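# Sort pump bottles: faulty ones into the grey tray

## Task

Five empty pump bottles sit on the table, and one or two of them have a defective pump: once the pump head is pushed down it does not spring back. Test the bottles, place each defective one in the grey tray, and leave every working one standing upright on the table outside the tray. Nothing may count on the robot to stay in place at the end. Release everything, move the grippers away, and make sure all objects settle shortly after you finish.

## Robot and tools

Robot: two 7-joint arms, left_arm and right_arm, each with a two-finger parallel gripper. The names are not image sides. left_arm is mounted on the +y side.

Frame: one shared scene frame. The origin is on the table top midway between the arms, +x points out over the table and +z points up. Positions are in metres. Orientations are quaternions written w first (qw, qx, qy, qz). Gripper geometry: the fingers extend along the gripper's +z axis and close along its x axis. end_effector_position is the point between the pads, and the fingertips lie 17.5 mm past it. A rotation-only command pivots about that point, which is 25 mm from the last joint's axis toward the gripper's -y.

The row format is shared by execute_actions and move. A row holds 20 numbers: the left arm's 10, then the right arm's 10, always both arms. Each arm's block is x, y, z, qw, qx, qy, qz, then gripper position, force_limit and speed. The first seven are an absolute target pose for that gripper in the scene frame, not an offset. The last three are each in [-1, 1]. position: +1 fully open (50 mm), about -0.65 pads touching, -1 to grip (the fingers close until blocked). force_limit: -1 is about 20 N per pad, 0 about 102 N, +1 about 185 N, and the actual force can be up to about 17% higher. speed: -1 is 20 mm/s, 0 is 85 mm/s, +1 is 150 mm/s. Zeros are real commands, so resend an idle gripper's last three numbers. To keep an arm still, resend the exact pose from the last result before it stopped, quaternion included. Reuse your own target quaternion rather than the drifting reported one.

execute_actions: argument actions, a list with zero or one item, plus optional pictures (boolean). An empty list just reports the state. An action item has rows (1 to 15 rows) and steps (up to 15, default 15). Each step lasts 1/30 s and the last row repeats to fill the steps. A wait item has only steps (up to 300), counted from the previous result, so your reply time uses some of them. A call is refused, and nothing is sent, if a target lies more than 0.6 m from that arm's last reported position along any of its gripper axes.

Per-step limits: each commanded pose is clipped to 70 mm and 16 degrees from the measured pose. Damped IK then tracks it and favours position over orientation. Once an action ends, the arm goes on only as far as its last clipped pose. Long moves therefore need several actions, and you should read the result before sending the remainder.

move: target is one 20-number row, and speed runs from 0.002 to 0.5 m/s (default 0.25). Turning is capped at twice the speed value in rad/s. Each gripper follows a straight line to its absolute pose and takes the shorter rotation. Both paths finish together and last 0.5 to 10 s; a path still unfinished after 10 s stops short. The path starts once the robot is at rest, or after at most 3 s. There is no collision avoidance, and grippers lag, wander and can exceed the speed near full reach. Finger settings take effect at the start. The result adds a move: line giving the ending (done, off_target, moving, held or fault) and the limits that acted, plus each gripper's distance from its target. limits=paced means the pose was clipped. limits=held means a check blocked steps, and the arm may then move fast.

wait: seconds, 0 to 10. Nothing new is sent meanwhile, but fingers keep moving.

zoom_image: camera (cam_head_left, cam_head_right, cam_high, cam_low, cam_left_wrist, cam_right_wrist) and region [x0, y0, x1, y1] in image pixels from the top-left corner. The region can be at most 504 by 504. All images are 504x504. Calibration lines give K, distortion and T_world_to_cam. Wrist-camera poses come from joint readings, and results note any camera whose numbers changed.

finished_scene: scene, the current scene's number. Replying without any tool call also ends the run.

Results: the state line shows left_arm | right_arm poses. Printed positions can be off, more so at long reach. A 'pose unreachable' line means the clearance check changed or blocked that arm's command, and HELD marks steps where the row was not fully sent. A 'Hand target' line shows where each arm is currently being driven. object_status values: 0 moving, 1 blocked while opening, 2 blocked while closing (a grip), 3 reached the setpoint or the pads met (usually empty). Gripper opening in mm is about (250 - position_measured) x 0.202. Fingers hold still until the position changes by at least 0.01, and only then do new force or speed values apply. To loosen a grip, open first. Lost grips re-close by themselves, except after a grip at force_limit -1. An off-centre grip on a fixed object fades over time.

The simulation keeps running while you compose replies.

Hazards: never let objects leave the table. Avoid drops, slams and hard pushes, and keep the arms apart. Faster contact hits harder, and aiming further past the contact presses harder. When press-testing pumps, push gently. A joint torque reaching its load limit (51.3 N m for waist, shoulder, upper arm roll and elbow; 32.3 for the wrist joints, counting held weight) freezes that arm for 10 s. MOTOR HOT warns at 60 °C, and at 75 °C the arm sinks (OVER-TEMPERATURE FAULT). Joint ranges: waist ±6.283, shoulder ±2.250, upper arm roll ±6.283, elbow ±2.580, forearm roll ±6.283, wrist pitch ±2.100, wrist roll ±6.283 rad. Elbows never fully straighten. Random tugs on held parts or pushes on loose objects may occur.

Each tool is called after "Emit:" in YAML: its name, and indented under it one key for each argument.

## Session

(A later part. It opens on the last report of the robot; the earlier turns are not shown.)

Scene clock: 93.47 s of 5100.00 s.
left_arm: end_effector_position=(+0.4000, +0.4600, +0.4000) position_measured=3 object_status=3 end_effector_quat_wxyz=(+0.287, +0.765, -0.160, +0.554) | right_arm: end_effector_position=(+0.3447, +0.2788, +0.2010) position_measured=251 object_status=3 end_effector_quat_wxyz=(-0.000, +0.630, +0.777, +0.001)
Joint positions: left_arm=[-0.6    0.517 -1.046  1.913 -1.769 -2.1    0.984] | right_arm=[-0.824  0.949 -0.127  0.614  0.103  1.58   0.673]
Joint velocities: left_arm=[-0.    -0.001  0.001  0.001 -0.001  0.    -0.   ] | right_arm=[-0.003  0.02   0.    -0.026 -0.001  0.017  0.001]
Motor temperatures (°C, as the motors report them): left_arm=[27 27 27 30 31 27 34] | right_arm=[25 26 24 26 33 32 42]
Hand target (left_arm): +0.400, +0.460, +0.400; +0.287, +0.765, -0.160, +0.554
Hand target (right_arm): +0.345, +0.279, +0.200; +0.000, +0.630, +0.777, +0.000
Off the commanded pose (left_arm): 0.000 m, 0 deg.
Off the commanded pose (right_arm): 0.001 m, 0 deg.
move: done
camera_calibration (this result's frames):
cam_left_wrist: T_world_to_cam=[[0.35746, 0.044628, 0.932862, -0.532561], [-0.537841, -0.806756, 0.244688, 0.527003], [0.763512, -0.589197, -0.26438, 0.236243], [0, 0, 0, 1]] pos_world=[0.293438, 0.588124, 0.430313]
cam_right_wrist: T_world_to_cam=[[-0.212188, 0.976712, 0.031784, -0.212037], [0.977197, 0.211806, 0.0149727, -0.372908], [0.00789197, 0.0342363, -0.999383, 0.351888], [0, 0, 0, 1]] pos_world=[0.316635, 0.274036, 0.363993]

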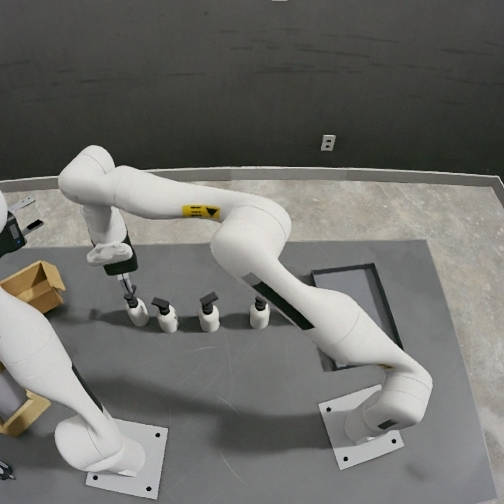

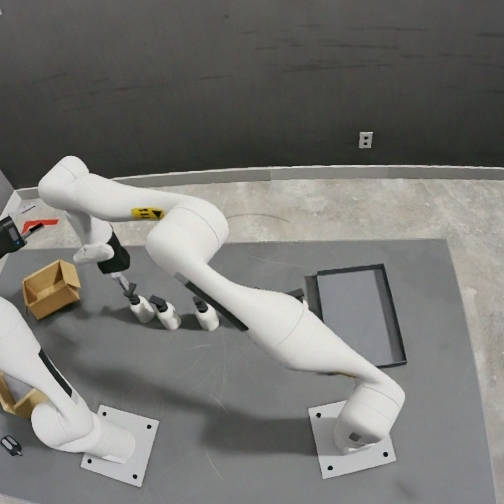

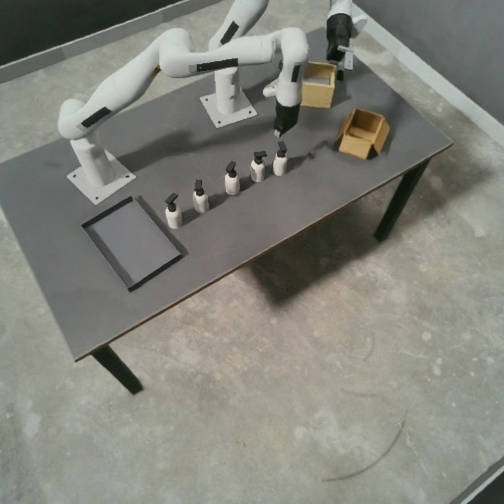

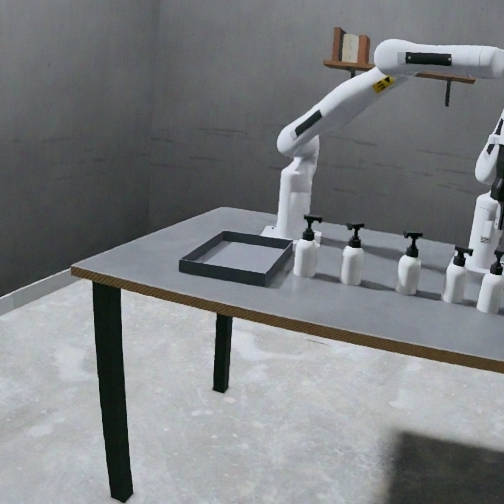

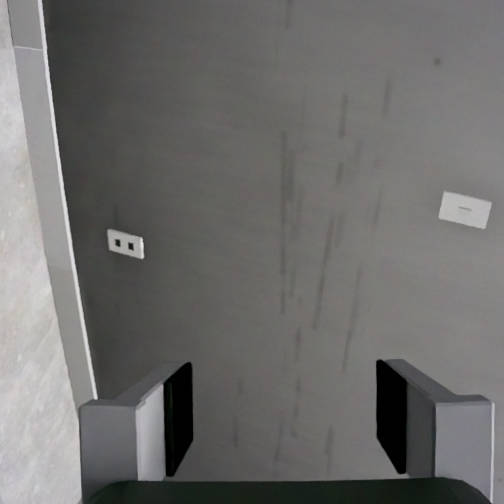

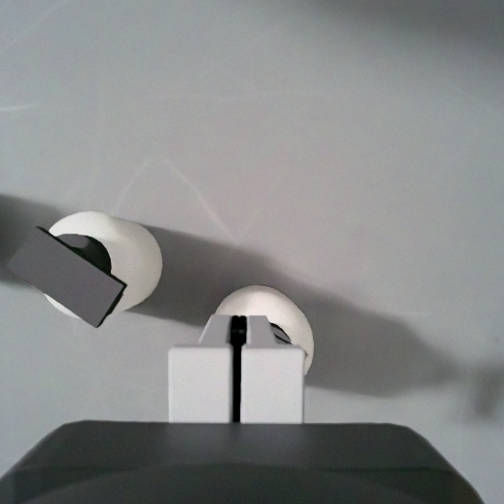

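Emit:
move:
  target: [0.40,0.46,0.40,0.287,0.765,-0.16,0.554,1,0,0,0.347,0.289,0.17,0,0.63,0.777,0,-0.66,0,1]

Emit:
move:
  target: [0.40,0.46,0.40,0.287,0.765,-0.16,0.554,1,0,0,0.347,0.289,0.139,0,0.63,0.777,0,-0.66,0,1]
  speed: 0.06

Emit:
move:
  target: [0.40,0.46,0.40,0.287,0.765,-0.16,0.554,1,0,0,0.347,0.289,0.19,0,0.63,0.777,0,-0.66,0,1]
  speed: 0.15

Emit:
move:
  target: [0.40,0.46,0.40,0.287,0.765,-0.16,0.554,1,0,0,0.327,0.202,0.20,0,0.63,0.777,0,1,0,1]

Emit:
zoom_image:
  camera: "cam_high"
  region: [150,110,330,240]

Emit:
zoom_image:
  camera: "cam_low"
  region: [374,200,504,320]

Scene clock: 105.53 s of 5100.00 s.
left_arm: end_effector_position=(+0.4000, +0.4600, +0.4000) position_measured=3 object_status=3 end_effector_quat_wxyz=(+0.287, +0.765, -0.160, +0.554) | right_arm: end_effector_position=(+0.3470, +0.2891, +0.1701) position_measured=251 object_status=3 end_effector_quat_wxyz=(+0.000, +0.630, +0.777, +0.000)
Joint positions: left_arm=[-0.6    0.517 -1.046  1.913 -1.769 -2.1    0.984] | right_arm=[-0.829  0.995 -0.126  0.617  0.106  1.534  0.668]
Joint velocities: left_arm=[-0.001 -0.001  0.    -0.001 -0.001  0.001  0.   ] | right_arm=[-0.     0.003  0.    -0.001 -0.    -0.002  0.   ]
Motor temperatures (°C, as the motors report them): left_arm=[27 27 27 30 31 27 34] | right_arm=[25 26 24 26 33 32 42]
Hand target (left_arm): +0.400, +0.460, +0.400; +0.287, +0.765, -0.160, +0.554
Hand target (right_arm): +0.347, +0.289, +0.170; +0.000, +0.630, +0.777, +0.000
Off the commanded pose (left_arm): 0.000 m, 0 deg.
Off the commanded pose (right_arm): 0.000 m, 0 deg.
After step 90, 8.30 s passed at rest.
move: done
camera_calibration (this result's frames):
cam_left_wrist: T_world_to_cam=[[0.35746, 0.0446279, 0.932862, -0.532561], [-0.537841, -0.806756, 0.244688, 0.527003], [0.763512, -0.589197, -0.26438, 0.236243], [0, 0, 0, 1]] pos_world=[0.293438, 0.588124, 0.430313]
cam_right_wrist: T_world_to_cam=[[-0.212742, 0.976626, 0.0307014, -0.220178], [0.977083, 0.212404, 0.0139216, -0.376837], [0.00707507, 0.0329595, -0.999432, 0.321333], [0, 0, 0, 1]] pos_world=[0.319086, 0.284483, 0.333156]

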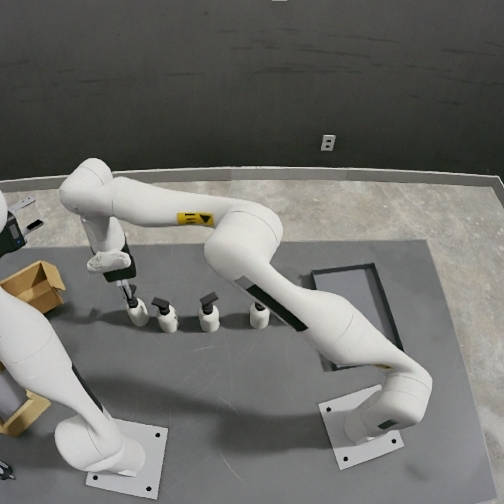

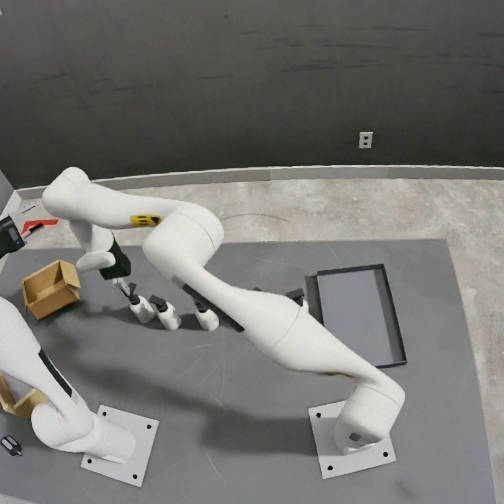

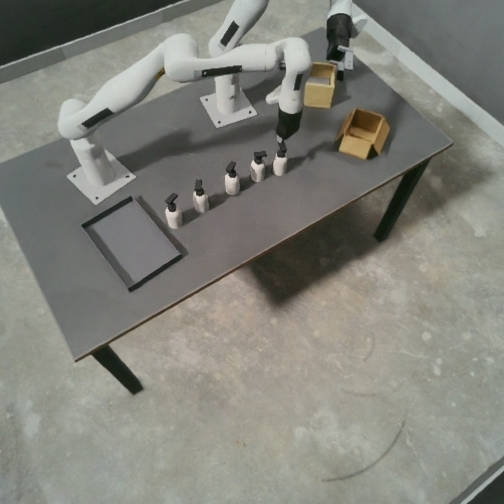

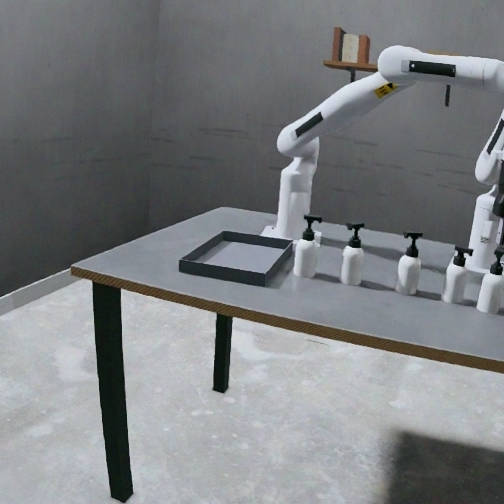

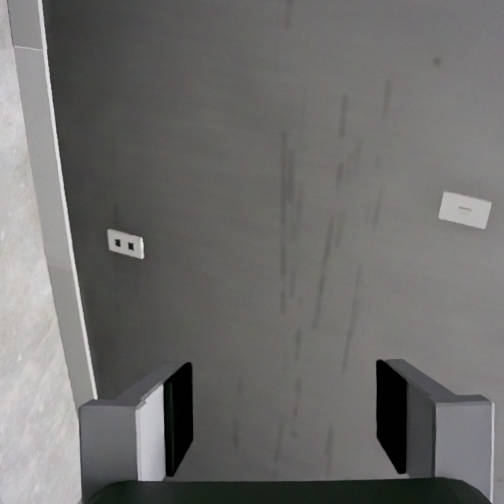

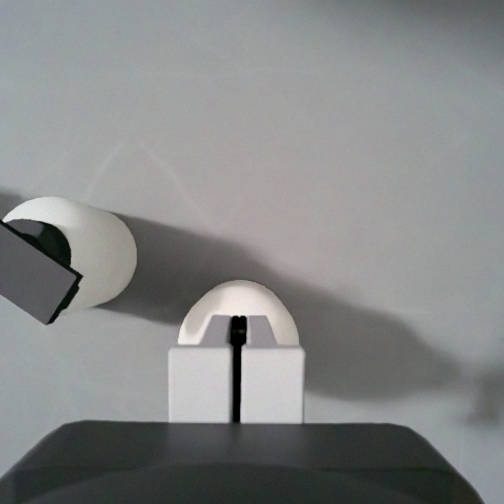

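Scene clock: 106.33 s of 5100.00 s.
left_arm: end_effector_position=(+0.4000, +0.4600, +0.4000) position_measured=3 object_status=3 end_effector_quat_wxyz=(+0.287, +0.765, -0.160, +0.554) | right_arm: end_effector_position=(+0.3479, +0.2909, +0.1454) position_measured=251 object_status=3 end_effector_quat_wxyz=(-0.001, +0.630, +0.777, +0.005)
Joint positions: left_arm=[-0.6    0.517 -1.046  1.913 -1.769 -2.1    0.984] | right_arm=[-0.825  0.998 -0.129  0.689  0.109  1.449  0.663]
Joint velocities: left_arm=[-0.001 -0.001 -0.001  0.     0.002 -0.001 -0.   ] | right_arm=[ 0.    -0.003  0.     0.008  0.001 -0.006 -0.   ]
Motor temperatures (°C, as the motors report them): left_arm=[27 27 27 30 31 27 34] | right_arm=[25 26 24 26 33 32 42]
Hand target (left_arm): +0.400, +0.460, +0.400; +0.287, +0.765, -0.160, +0.554
Hand target (right_arm): +0.347, +0.289, +0.139; +0.000, +0.630, +0.777, -0.000
Off the commanded pose (left_arm): 0.000 m, 0 deg.
Off the commanded pose (right_arm): 0.007 m, 1 deg.
move: off_target (right_arm)
camera_calibration (this result's frames):
cam_left_wrist: T_world_to_cam=[[0.35746, 0.0446281, 0.932862, -0.532561], [-0.537841, -0.806756, 0.244688, 0.527003], [0.763512, -0.589197, -0.26438, 0.236243], [0, 0, 0, 1]] pos_world=[0.293438, 0.588124, 0.430313]
cam_right_wrist: T_world_to_cam=[[-0.212735, 0.976351, 0.0385025, -0.222108], [0.977042, 0.21209, 0.0201518, -0.378564], [0.0115092, 0.0419056, -0.999055, 0.292333], [0, 0, 0, 1]] pos_world=[0.319258, 0.284894, 0.308237]

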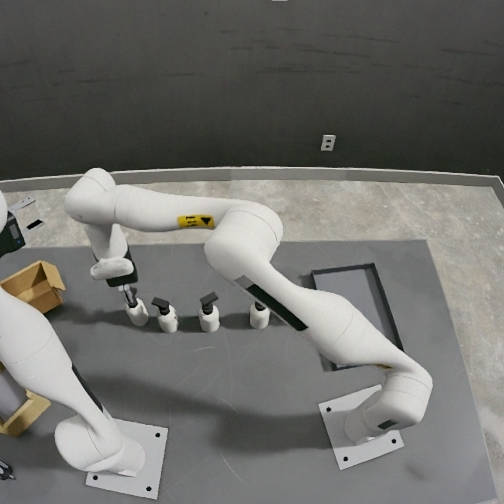

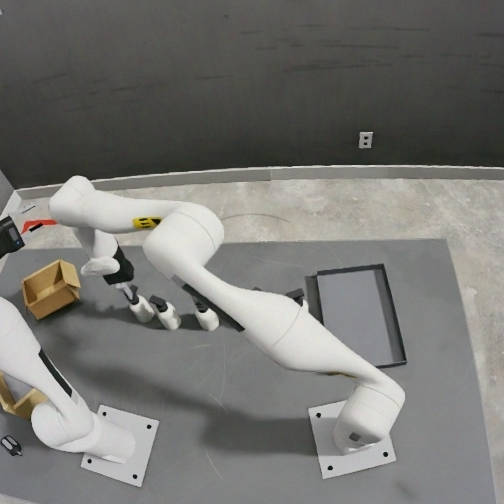

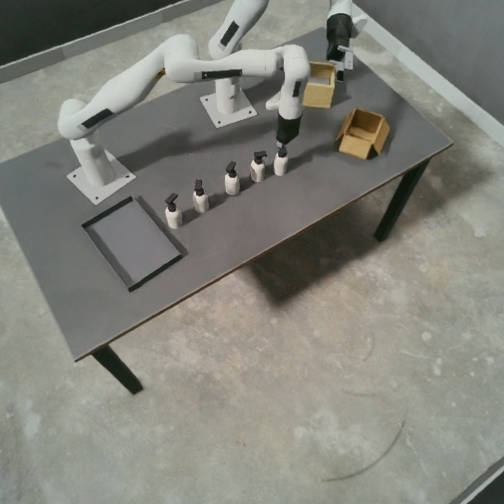

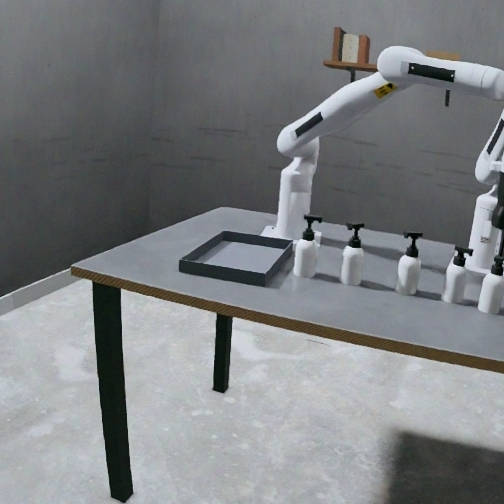

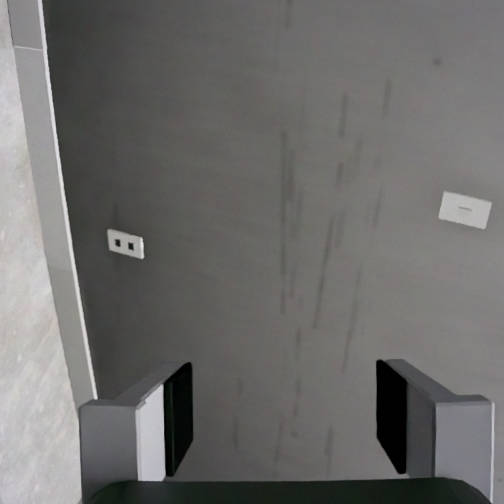

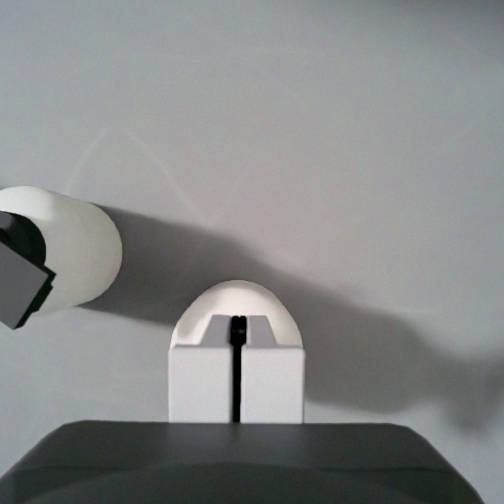

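Scene clock: 107.17 s of 5100.00 s.
left_arm: end_effector_position=(+0.4000, +0.4600, +0.4000) position_measured=3 object_status=3 end_effector_quat_wxyz=(+0.287, +0.765, -0.160, +0.554) | right_arm: end_effector_position=(+0.3469, +0.2888, +0.1902) position_measured=251 object_status=3 end_effector_quat_wxyz=(-0.000, +0.630, +0.777, +0.000)
Joint positions: left_arm=[-0.6    0.517 -1.046  1.913 -1.769 -2.1    0.984] | right_arm=[-0.833  0.992 -0.125  0.559  0.104  1.594  0.672]
Joint velocities: left_arm=[ 0.001 -0.    -0.    -0.001  0.     0.     0.   ] | right_arm=[-0.001  0.005 -0.    -0.007  0.     0.005  0.001]
Motor temperatures (°C, as the motors report them): left_arm=[27 27 27 30 31 27 34] | right_arm=[25 26 24 26 33 32 42]
Hand target (left_arm): +0.400, +0.460, +0.400; +0.287, +0.765, -0.160, +0.554
Hand target (right_arm): +0.347, +0.289, +0.190; +0.000, +0.630, +0.777, +0.000
Off the commanded pose (left_arm): 0.000 m, 0 deg.
Off the commanded pose (right_arm): 0.000 m, 0 deg.
move: done
camera_calibration (this result's frames):
cam_left_wrist: T_world_to_cam=[[0.35746, 0.0446283, 0.932862, -0.532562], [-0.537841, -0.806756, 0.244688, 0.527003], [0.763512, -0.589197, -0.26438, 0.236243], [0, 0, 0, 1]] pos_world=[0.293438, 0.588124, 0.430313]
cam_right_wrist: T_world_to_cam=[[-0.212301, 0.976715, 0.0309351, -0.220811], [0.977178, 0.211955, 0.0140942, -0.376864], [0.00720914, 0.0332213, -0.999422, 0.341257], [0, 0, 0, 1]] pos_world=[0.318925, 0.28421, 0.353202]

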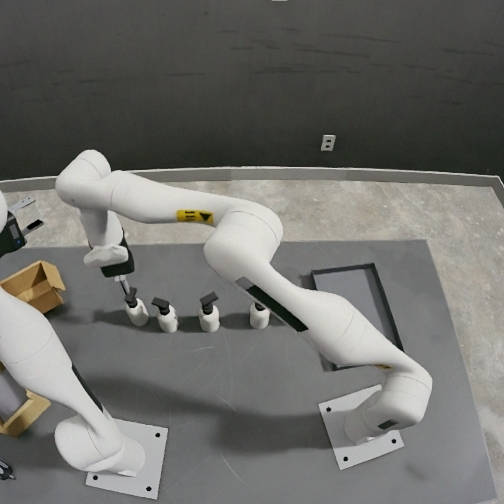

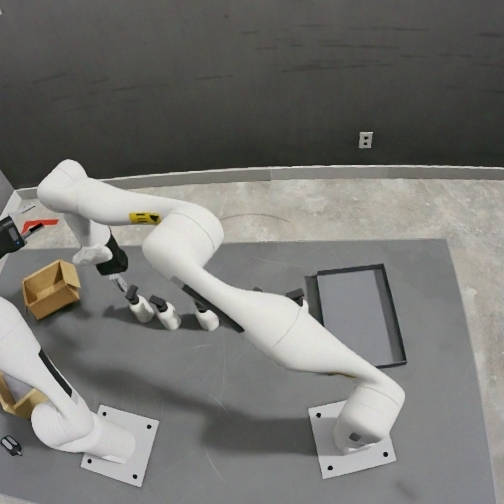

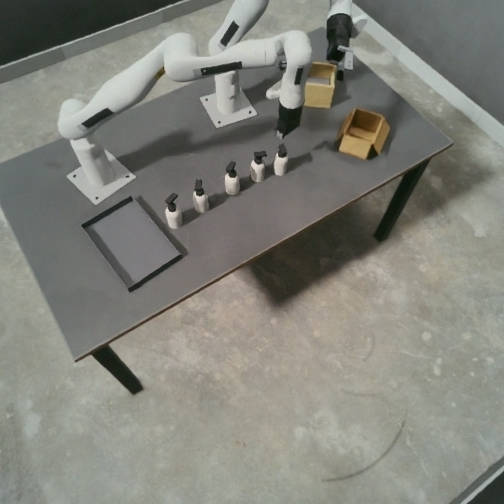

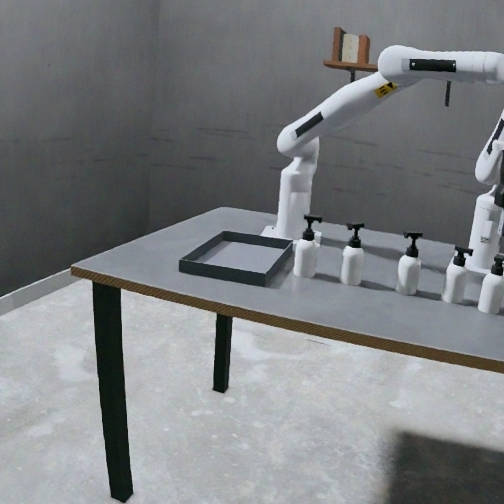

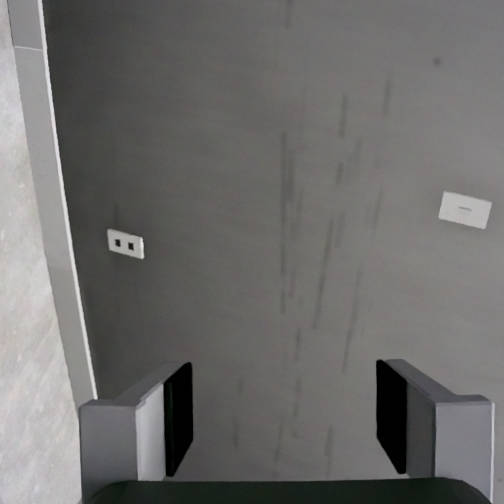

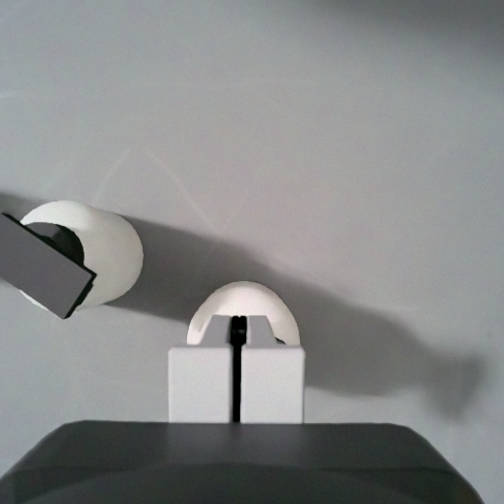

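Scene clock: 108.13 s of 5100.00 s.
left_arm: end_effector_position=(+0.4000, +0.4600, +0.4000) position_measured=3 object_status=3 end_effector_quat_wxyz=(+0.287, +0.765, -0.160, +0.554) | right_arm: end_effector_position=(+0.3272, +0.2021, +0.1990) position_measured=3 object_status=3 end_effector_quat_wxyz=(+0.000, +0.630, +0.777, -0.001)
Joint positions: left_arm=[-0.6    0.517 -1.046  1.913 -1.769 -2.1    0.984] | right_arm=[-0.754  0.721 -0.144  1.079  0.097  1.349  0.687]
Joint velocities: left_arm=[-0.     0.001 -0.001  0.    -0.002  0.001  0.   ] | right_arm=[ 0.004 -0.016  0.001  0.01  -0.001 -0.009  0.   ]
Motor temperatures (°C, as the motors report them): left_arm=[27 27 27 30 31 27 34] | right_arm=[25 26 24 26 33 32 42]
Hand target (left_arm): +0.400, +0.460, +0.400; +0.287, +0.765, -0.160, +0.554
Hand target (right_arm): +0.327, +0.202, +0.200; -0.000, +0.630, +0.777, -0.000
Off the commanded pose (left_arm): 0.000 m, 0 deg.
Off the commanded pose (right_arm): 0.001 m, 0 deg.
move: done
camera_calibration (this result's frames):
cam_left_wrist: T_world_to_cam=[[0.35746, 0.0446281, 0.932862, -0.532562], [-0.537841, -0.806756, 0.244688, 0.527003], [0.763512, -0.589197, -0.26438, 0.236243], [0, 0, 0, 1]] pos_world=[0.293438, 0.588124, 0.430313]
cam_right_wrist: T_world_to_cam=[[-0.213146, 0.976575, 0.0295041, -0.140006], [0.977002, 0.212859, 0.012566, -0.339218], [0.00599143, 0.0315039, -0.999486, 0.353855], [0, 0, 0, 1]] pos_world=[0.299455, 0.197785, 0.362066]

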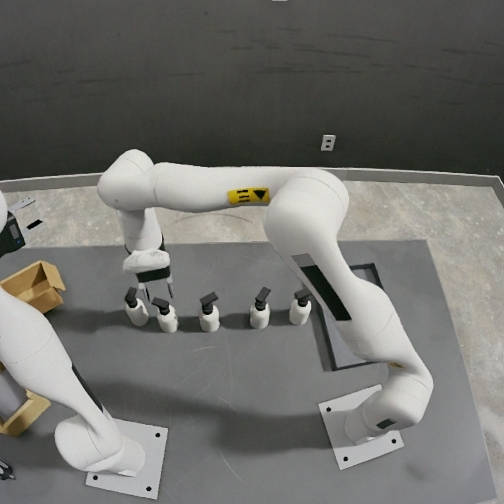

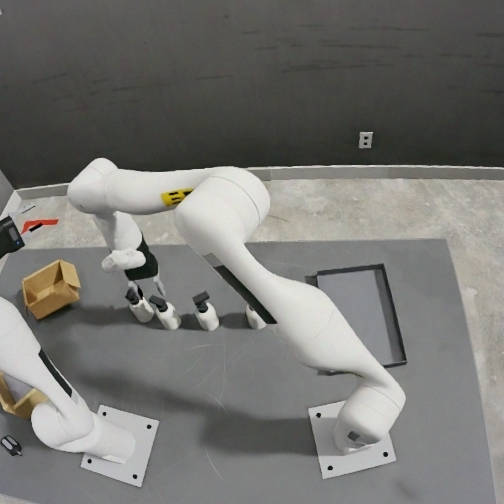

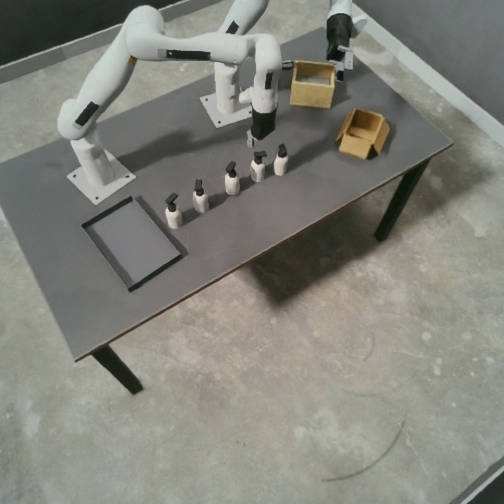

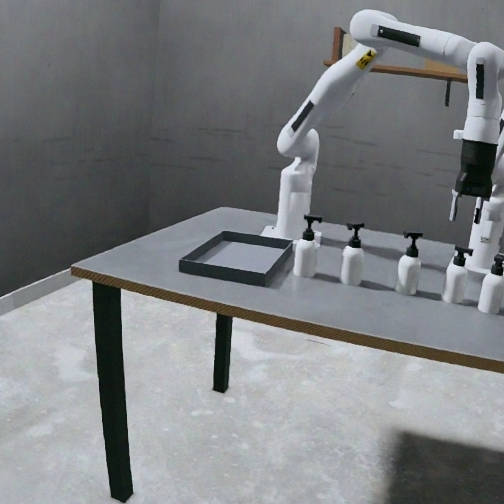

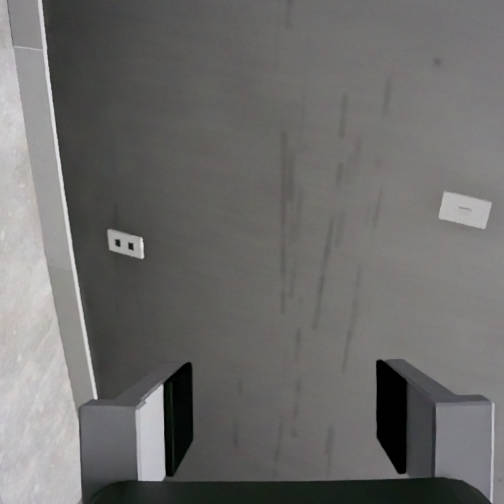

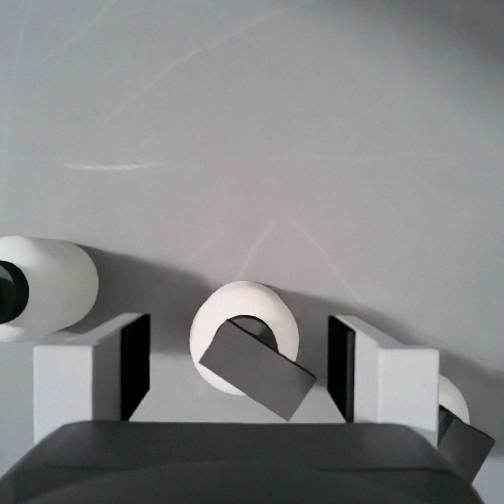

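Region (150, 110, 330, 240) of cam_high's 504x504 image, scaled by 2.800, with more detail than that image has.

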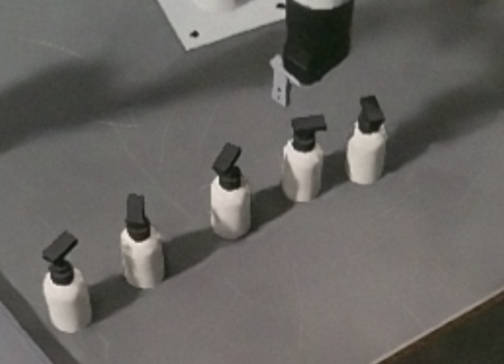

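Region (374, 200, 504, 320) of cam_low's 504x504 image, scaled by 3.877, with more detail than that image has; it fills the top 465 rows of this view, and the rest is white.

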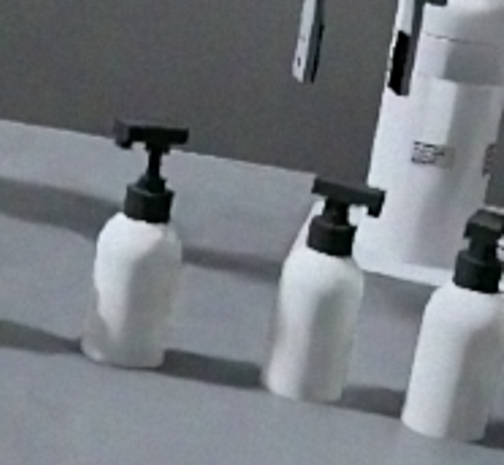

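Emit:
move:
  target: [0.40,0.46,0.40,0.287,0.765,-0.16,0.554,1,0,0,0.327,0.202,0.19,0,0.156,0.988,0,1,0,1]

Scene clock: 115.47 s of 5100.00 s.
left_arm: end_effector_position=(+0.4000, +0.4600, +0.4000) position_measured=3 object_status=3 end_effector_quat_wxyz=(+0.287, +0.765, -0.160, +0.554) | right_arm: end_effector_position=(+0.3269, +0.2021, +0.1900) position_measured=3 object_status=3 end_effector_quat_wxyz=(-0.000, +0.156, +0.988, +0.000)
Joint positions: left_arm=[-0.6    0.517 -1.046  1.913 -1.769 -2.1    0.984] | right_arm=[-0.689  0.762 -0.378  1.061  0.263  1.362  1.594]
Joint velocities: left_arm=[ 0.001  0.     0.     0.001 -0.001 -0.     0.   ] | right_arm=[ 0.002 -0.001 -0.001  0.001  0.    -0.001  0.003]
Motor temperatures (°C, as the motors report them): left_arm=[27 27 27 30 31 27 34] | right_arm=[25 26 24 26 33 32 42]
Hand target (left_arm): +0.400, +0.460, +0.400; +0.287, +0.765, -0.160, +0.554
Hand target (right_arm): +0.327, +0.202, +0.190; -0.000, +0.156, +0.988, +0.000
Off the commanded pose (left_arm): 0.000 m, 0 deg.
Off the commanded pose (right_arm): 0.000 m, 0 deg.
After step 90, 1.83 s passed at rest.
move: done
camera_calibration (this result's frames):
cam_left_wrist: T_world_to_cam=[[0.35746, 0.0446281, 0.932862, -0.532562], [-0.537841, -0.806756, 0.244688, 0.527003], [0.763512, -0.589197, -0.26438, 0.236243], [0, 0, 0, 1]] pos_world=[0.293438, 0.588124, 0.430313]
cam_right_wrist: T_world_to_cam=[[-0.952611, 0.302635, 0.0307262, 0.237975], [0.303157, 0.952839, 0.0139523, -0.268281], [-0.0250546, 0.022606, -0.99943, 0.356748], [0, 0, 0, 1]] pos_world=[0.316967, 0.175544, 0.352976]

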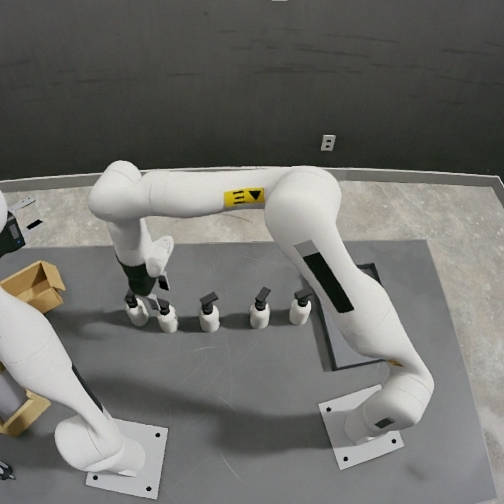

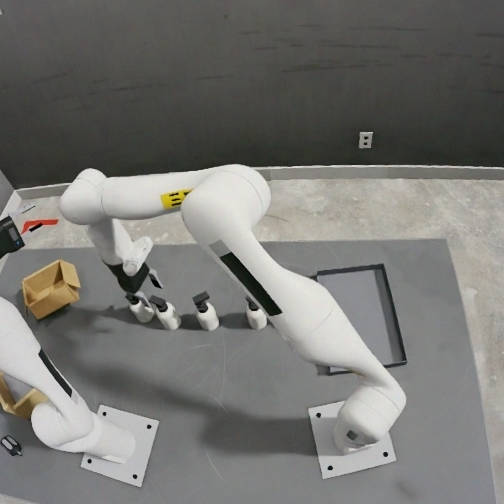

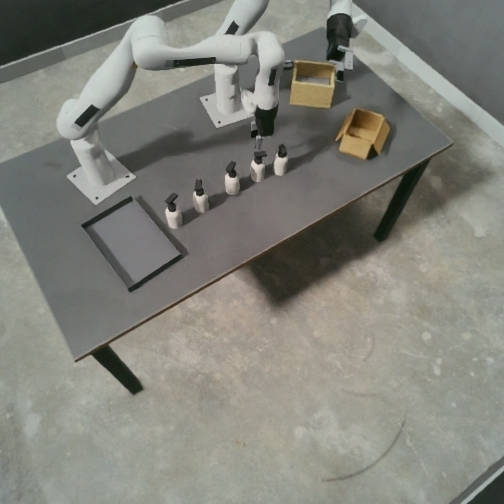

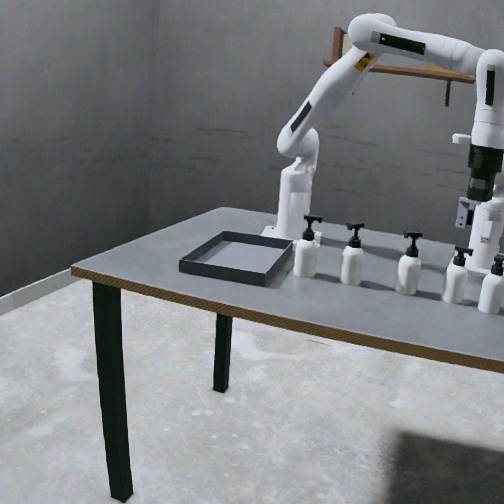

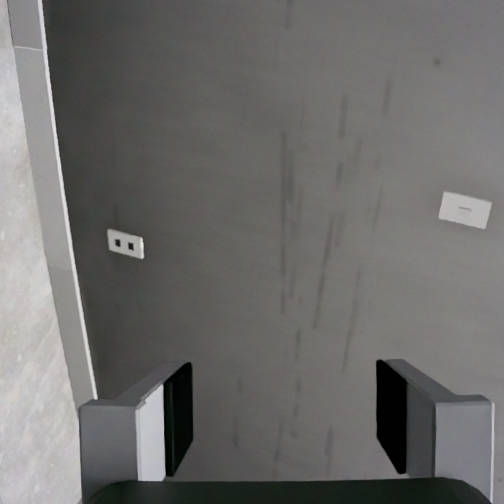

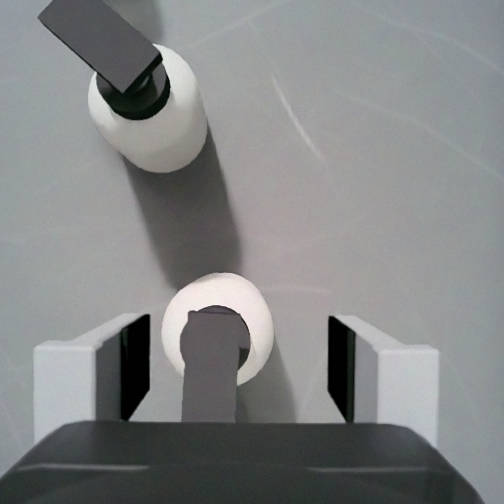

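Emit:
move:
  target: [0.40,0.46,0.40,0.287,0.765,-0.16,0.554,1,0,0,0.336,0.197,0.17,0,0.156,0.988,0,1,0,1]

Scene clock: 120.33 s of 5100.00 s.
left_arm: end_effector_position=(+0.4000, +0.4600, +0.4000) position_measured=3 object_status=3 end_effector_quat_wxyz=(+0.287, +0.765, -0.160, +0.554) | right_arm: end_effector_position=(+0.3360, +0.1971, +0.1700) position_measured=3 object_status=3 end_effector_quat_wxyz=(+0.000, +0.156, +0.988, -0.000)
Joint positions: left_arm=[-0.6    0.517 -1.046  1.913 -1.769 -2.1    0.984] | right_arm=[-0.67   0.778 -0.376  1.097  0.27   1.312  1.606]
Joint velocities: left_arm=[ 0.002 -0.    -0.    -0.001 -0.001  0.001  0.   ] | right_arm=[ 0.002  0.     0.     0.001 -0.    -0.002  0.001]
Motor temperatures (°C, as the motors report them): left_arm=[27 27 27 30 31 27 34] | right_arm=[25 27 24 26 33 32 42]
Hand target (left_arm): +0.400, +0.460, +0.400; +0.287, +0.765, -0.160, +0.554
Hand target (right_arm): +0.336, +0.197, +0.170; +0.000, +0.156, +0.988, -0.000
Off the commanded pose (left_arm): 0.000 m, 0 deg.
Off the commanded pose (right_arm): 0.000 m, 0 deg.
After step 90, 1.13 s passed at rest.
move: done
camera_calibration (this result's frames):
cam_left_wrist: T_world_to_cam=[[0.35746, 0.0446282, 0.932862, -0.532561], [-0.53784, -0.806756, 0.244688, 0.527003], [0.763512, -0.589197, -0.26438, 0.236243], [0, 0, 0, 1]] pos_world=[0.293438, 0.588124, 0.430313]
cam_right_wrist: T_world_to_cam=[[-0.952851, 0.301899, 0.0305245, 0.248992], [0.302411, 0.953079, 0.013725, -0.265782], [-0.0249487, 0.0223088, -0.99944, 0.337196], [0, 0, 0, 1]] pos_world=[0.32604, 0.170619, 0.333054]

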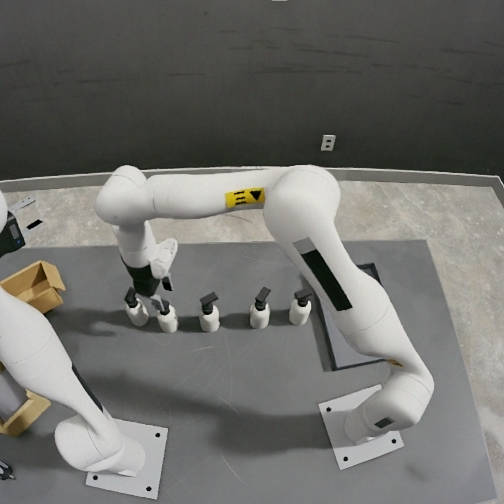

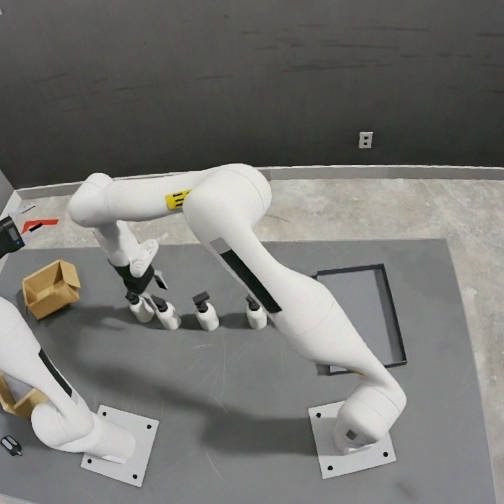

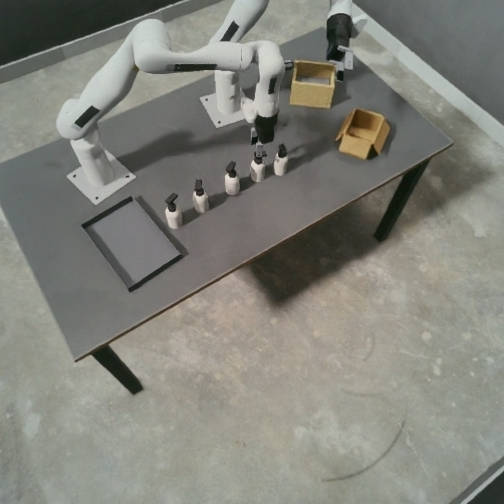

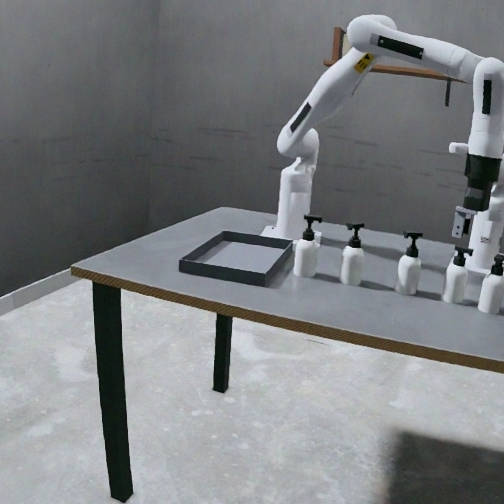

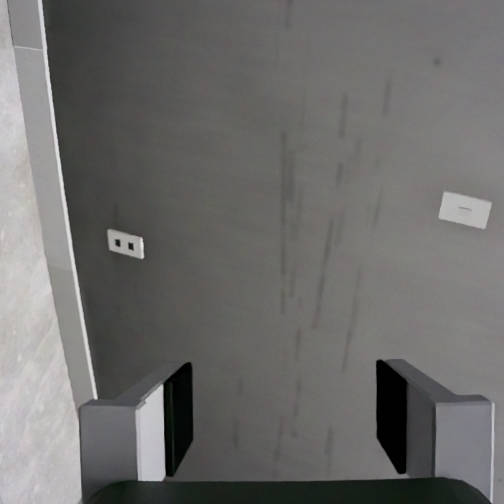

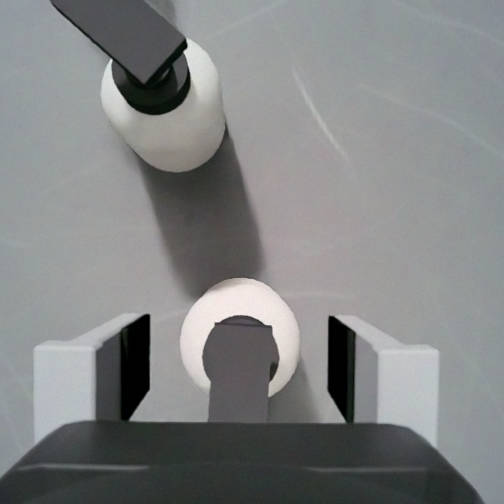

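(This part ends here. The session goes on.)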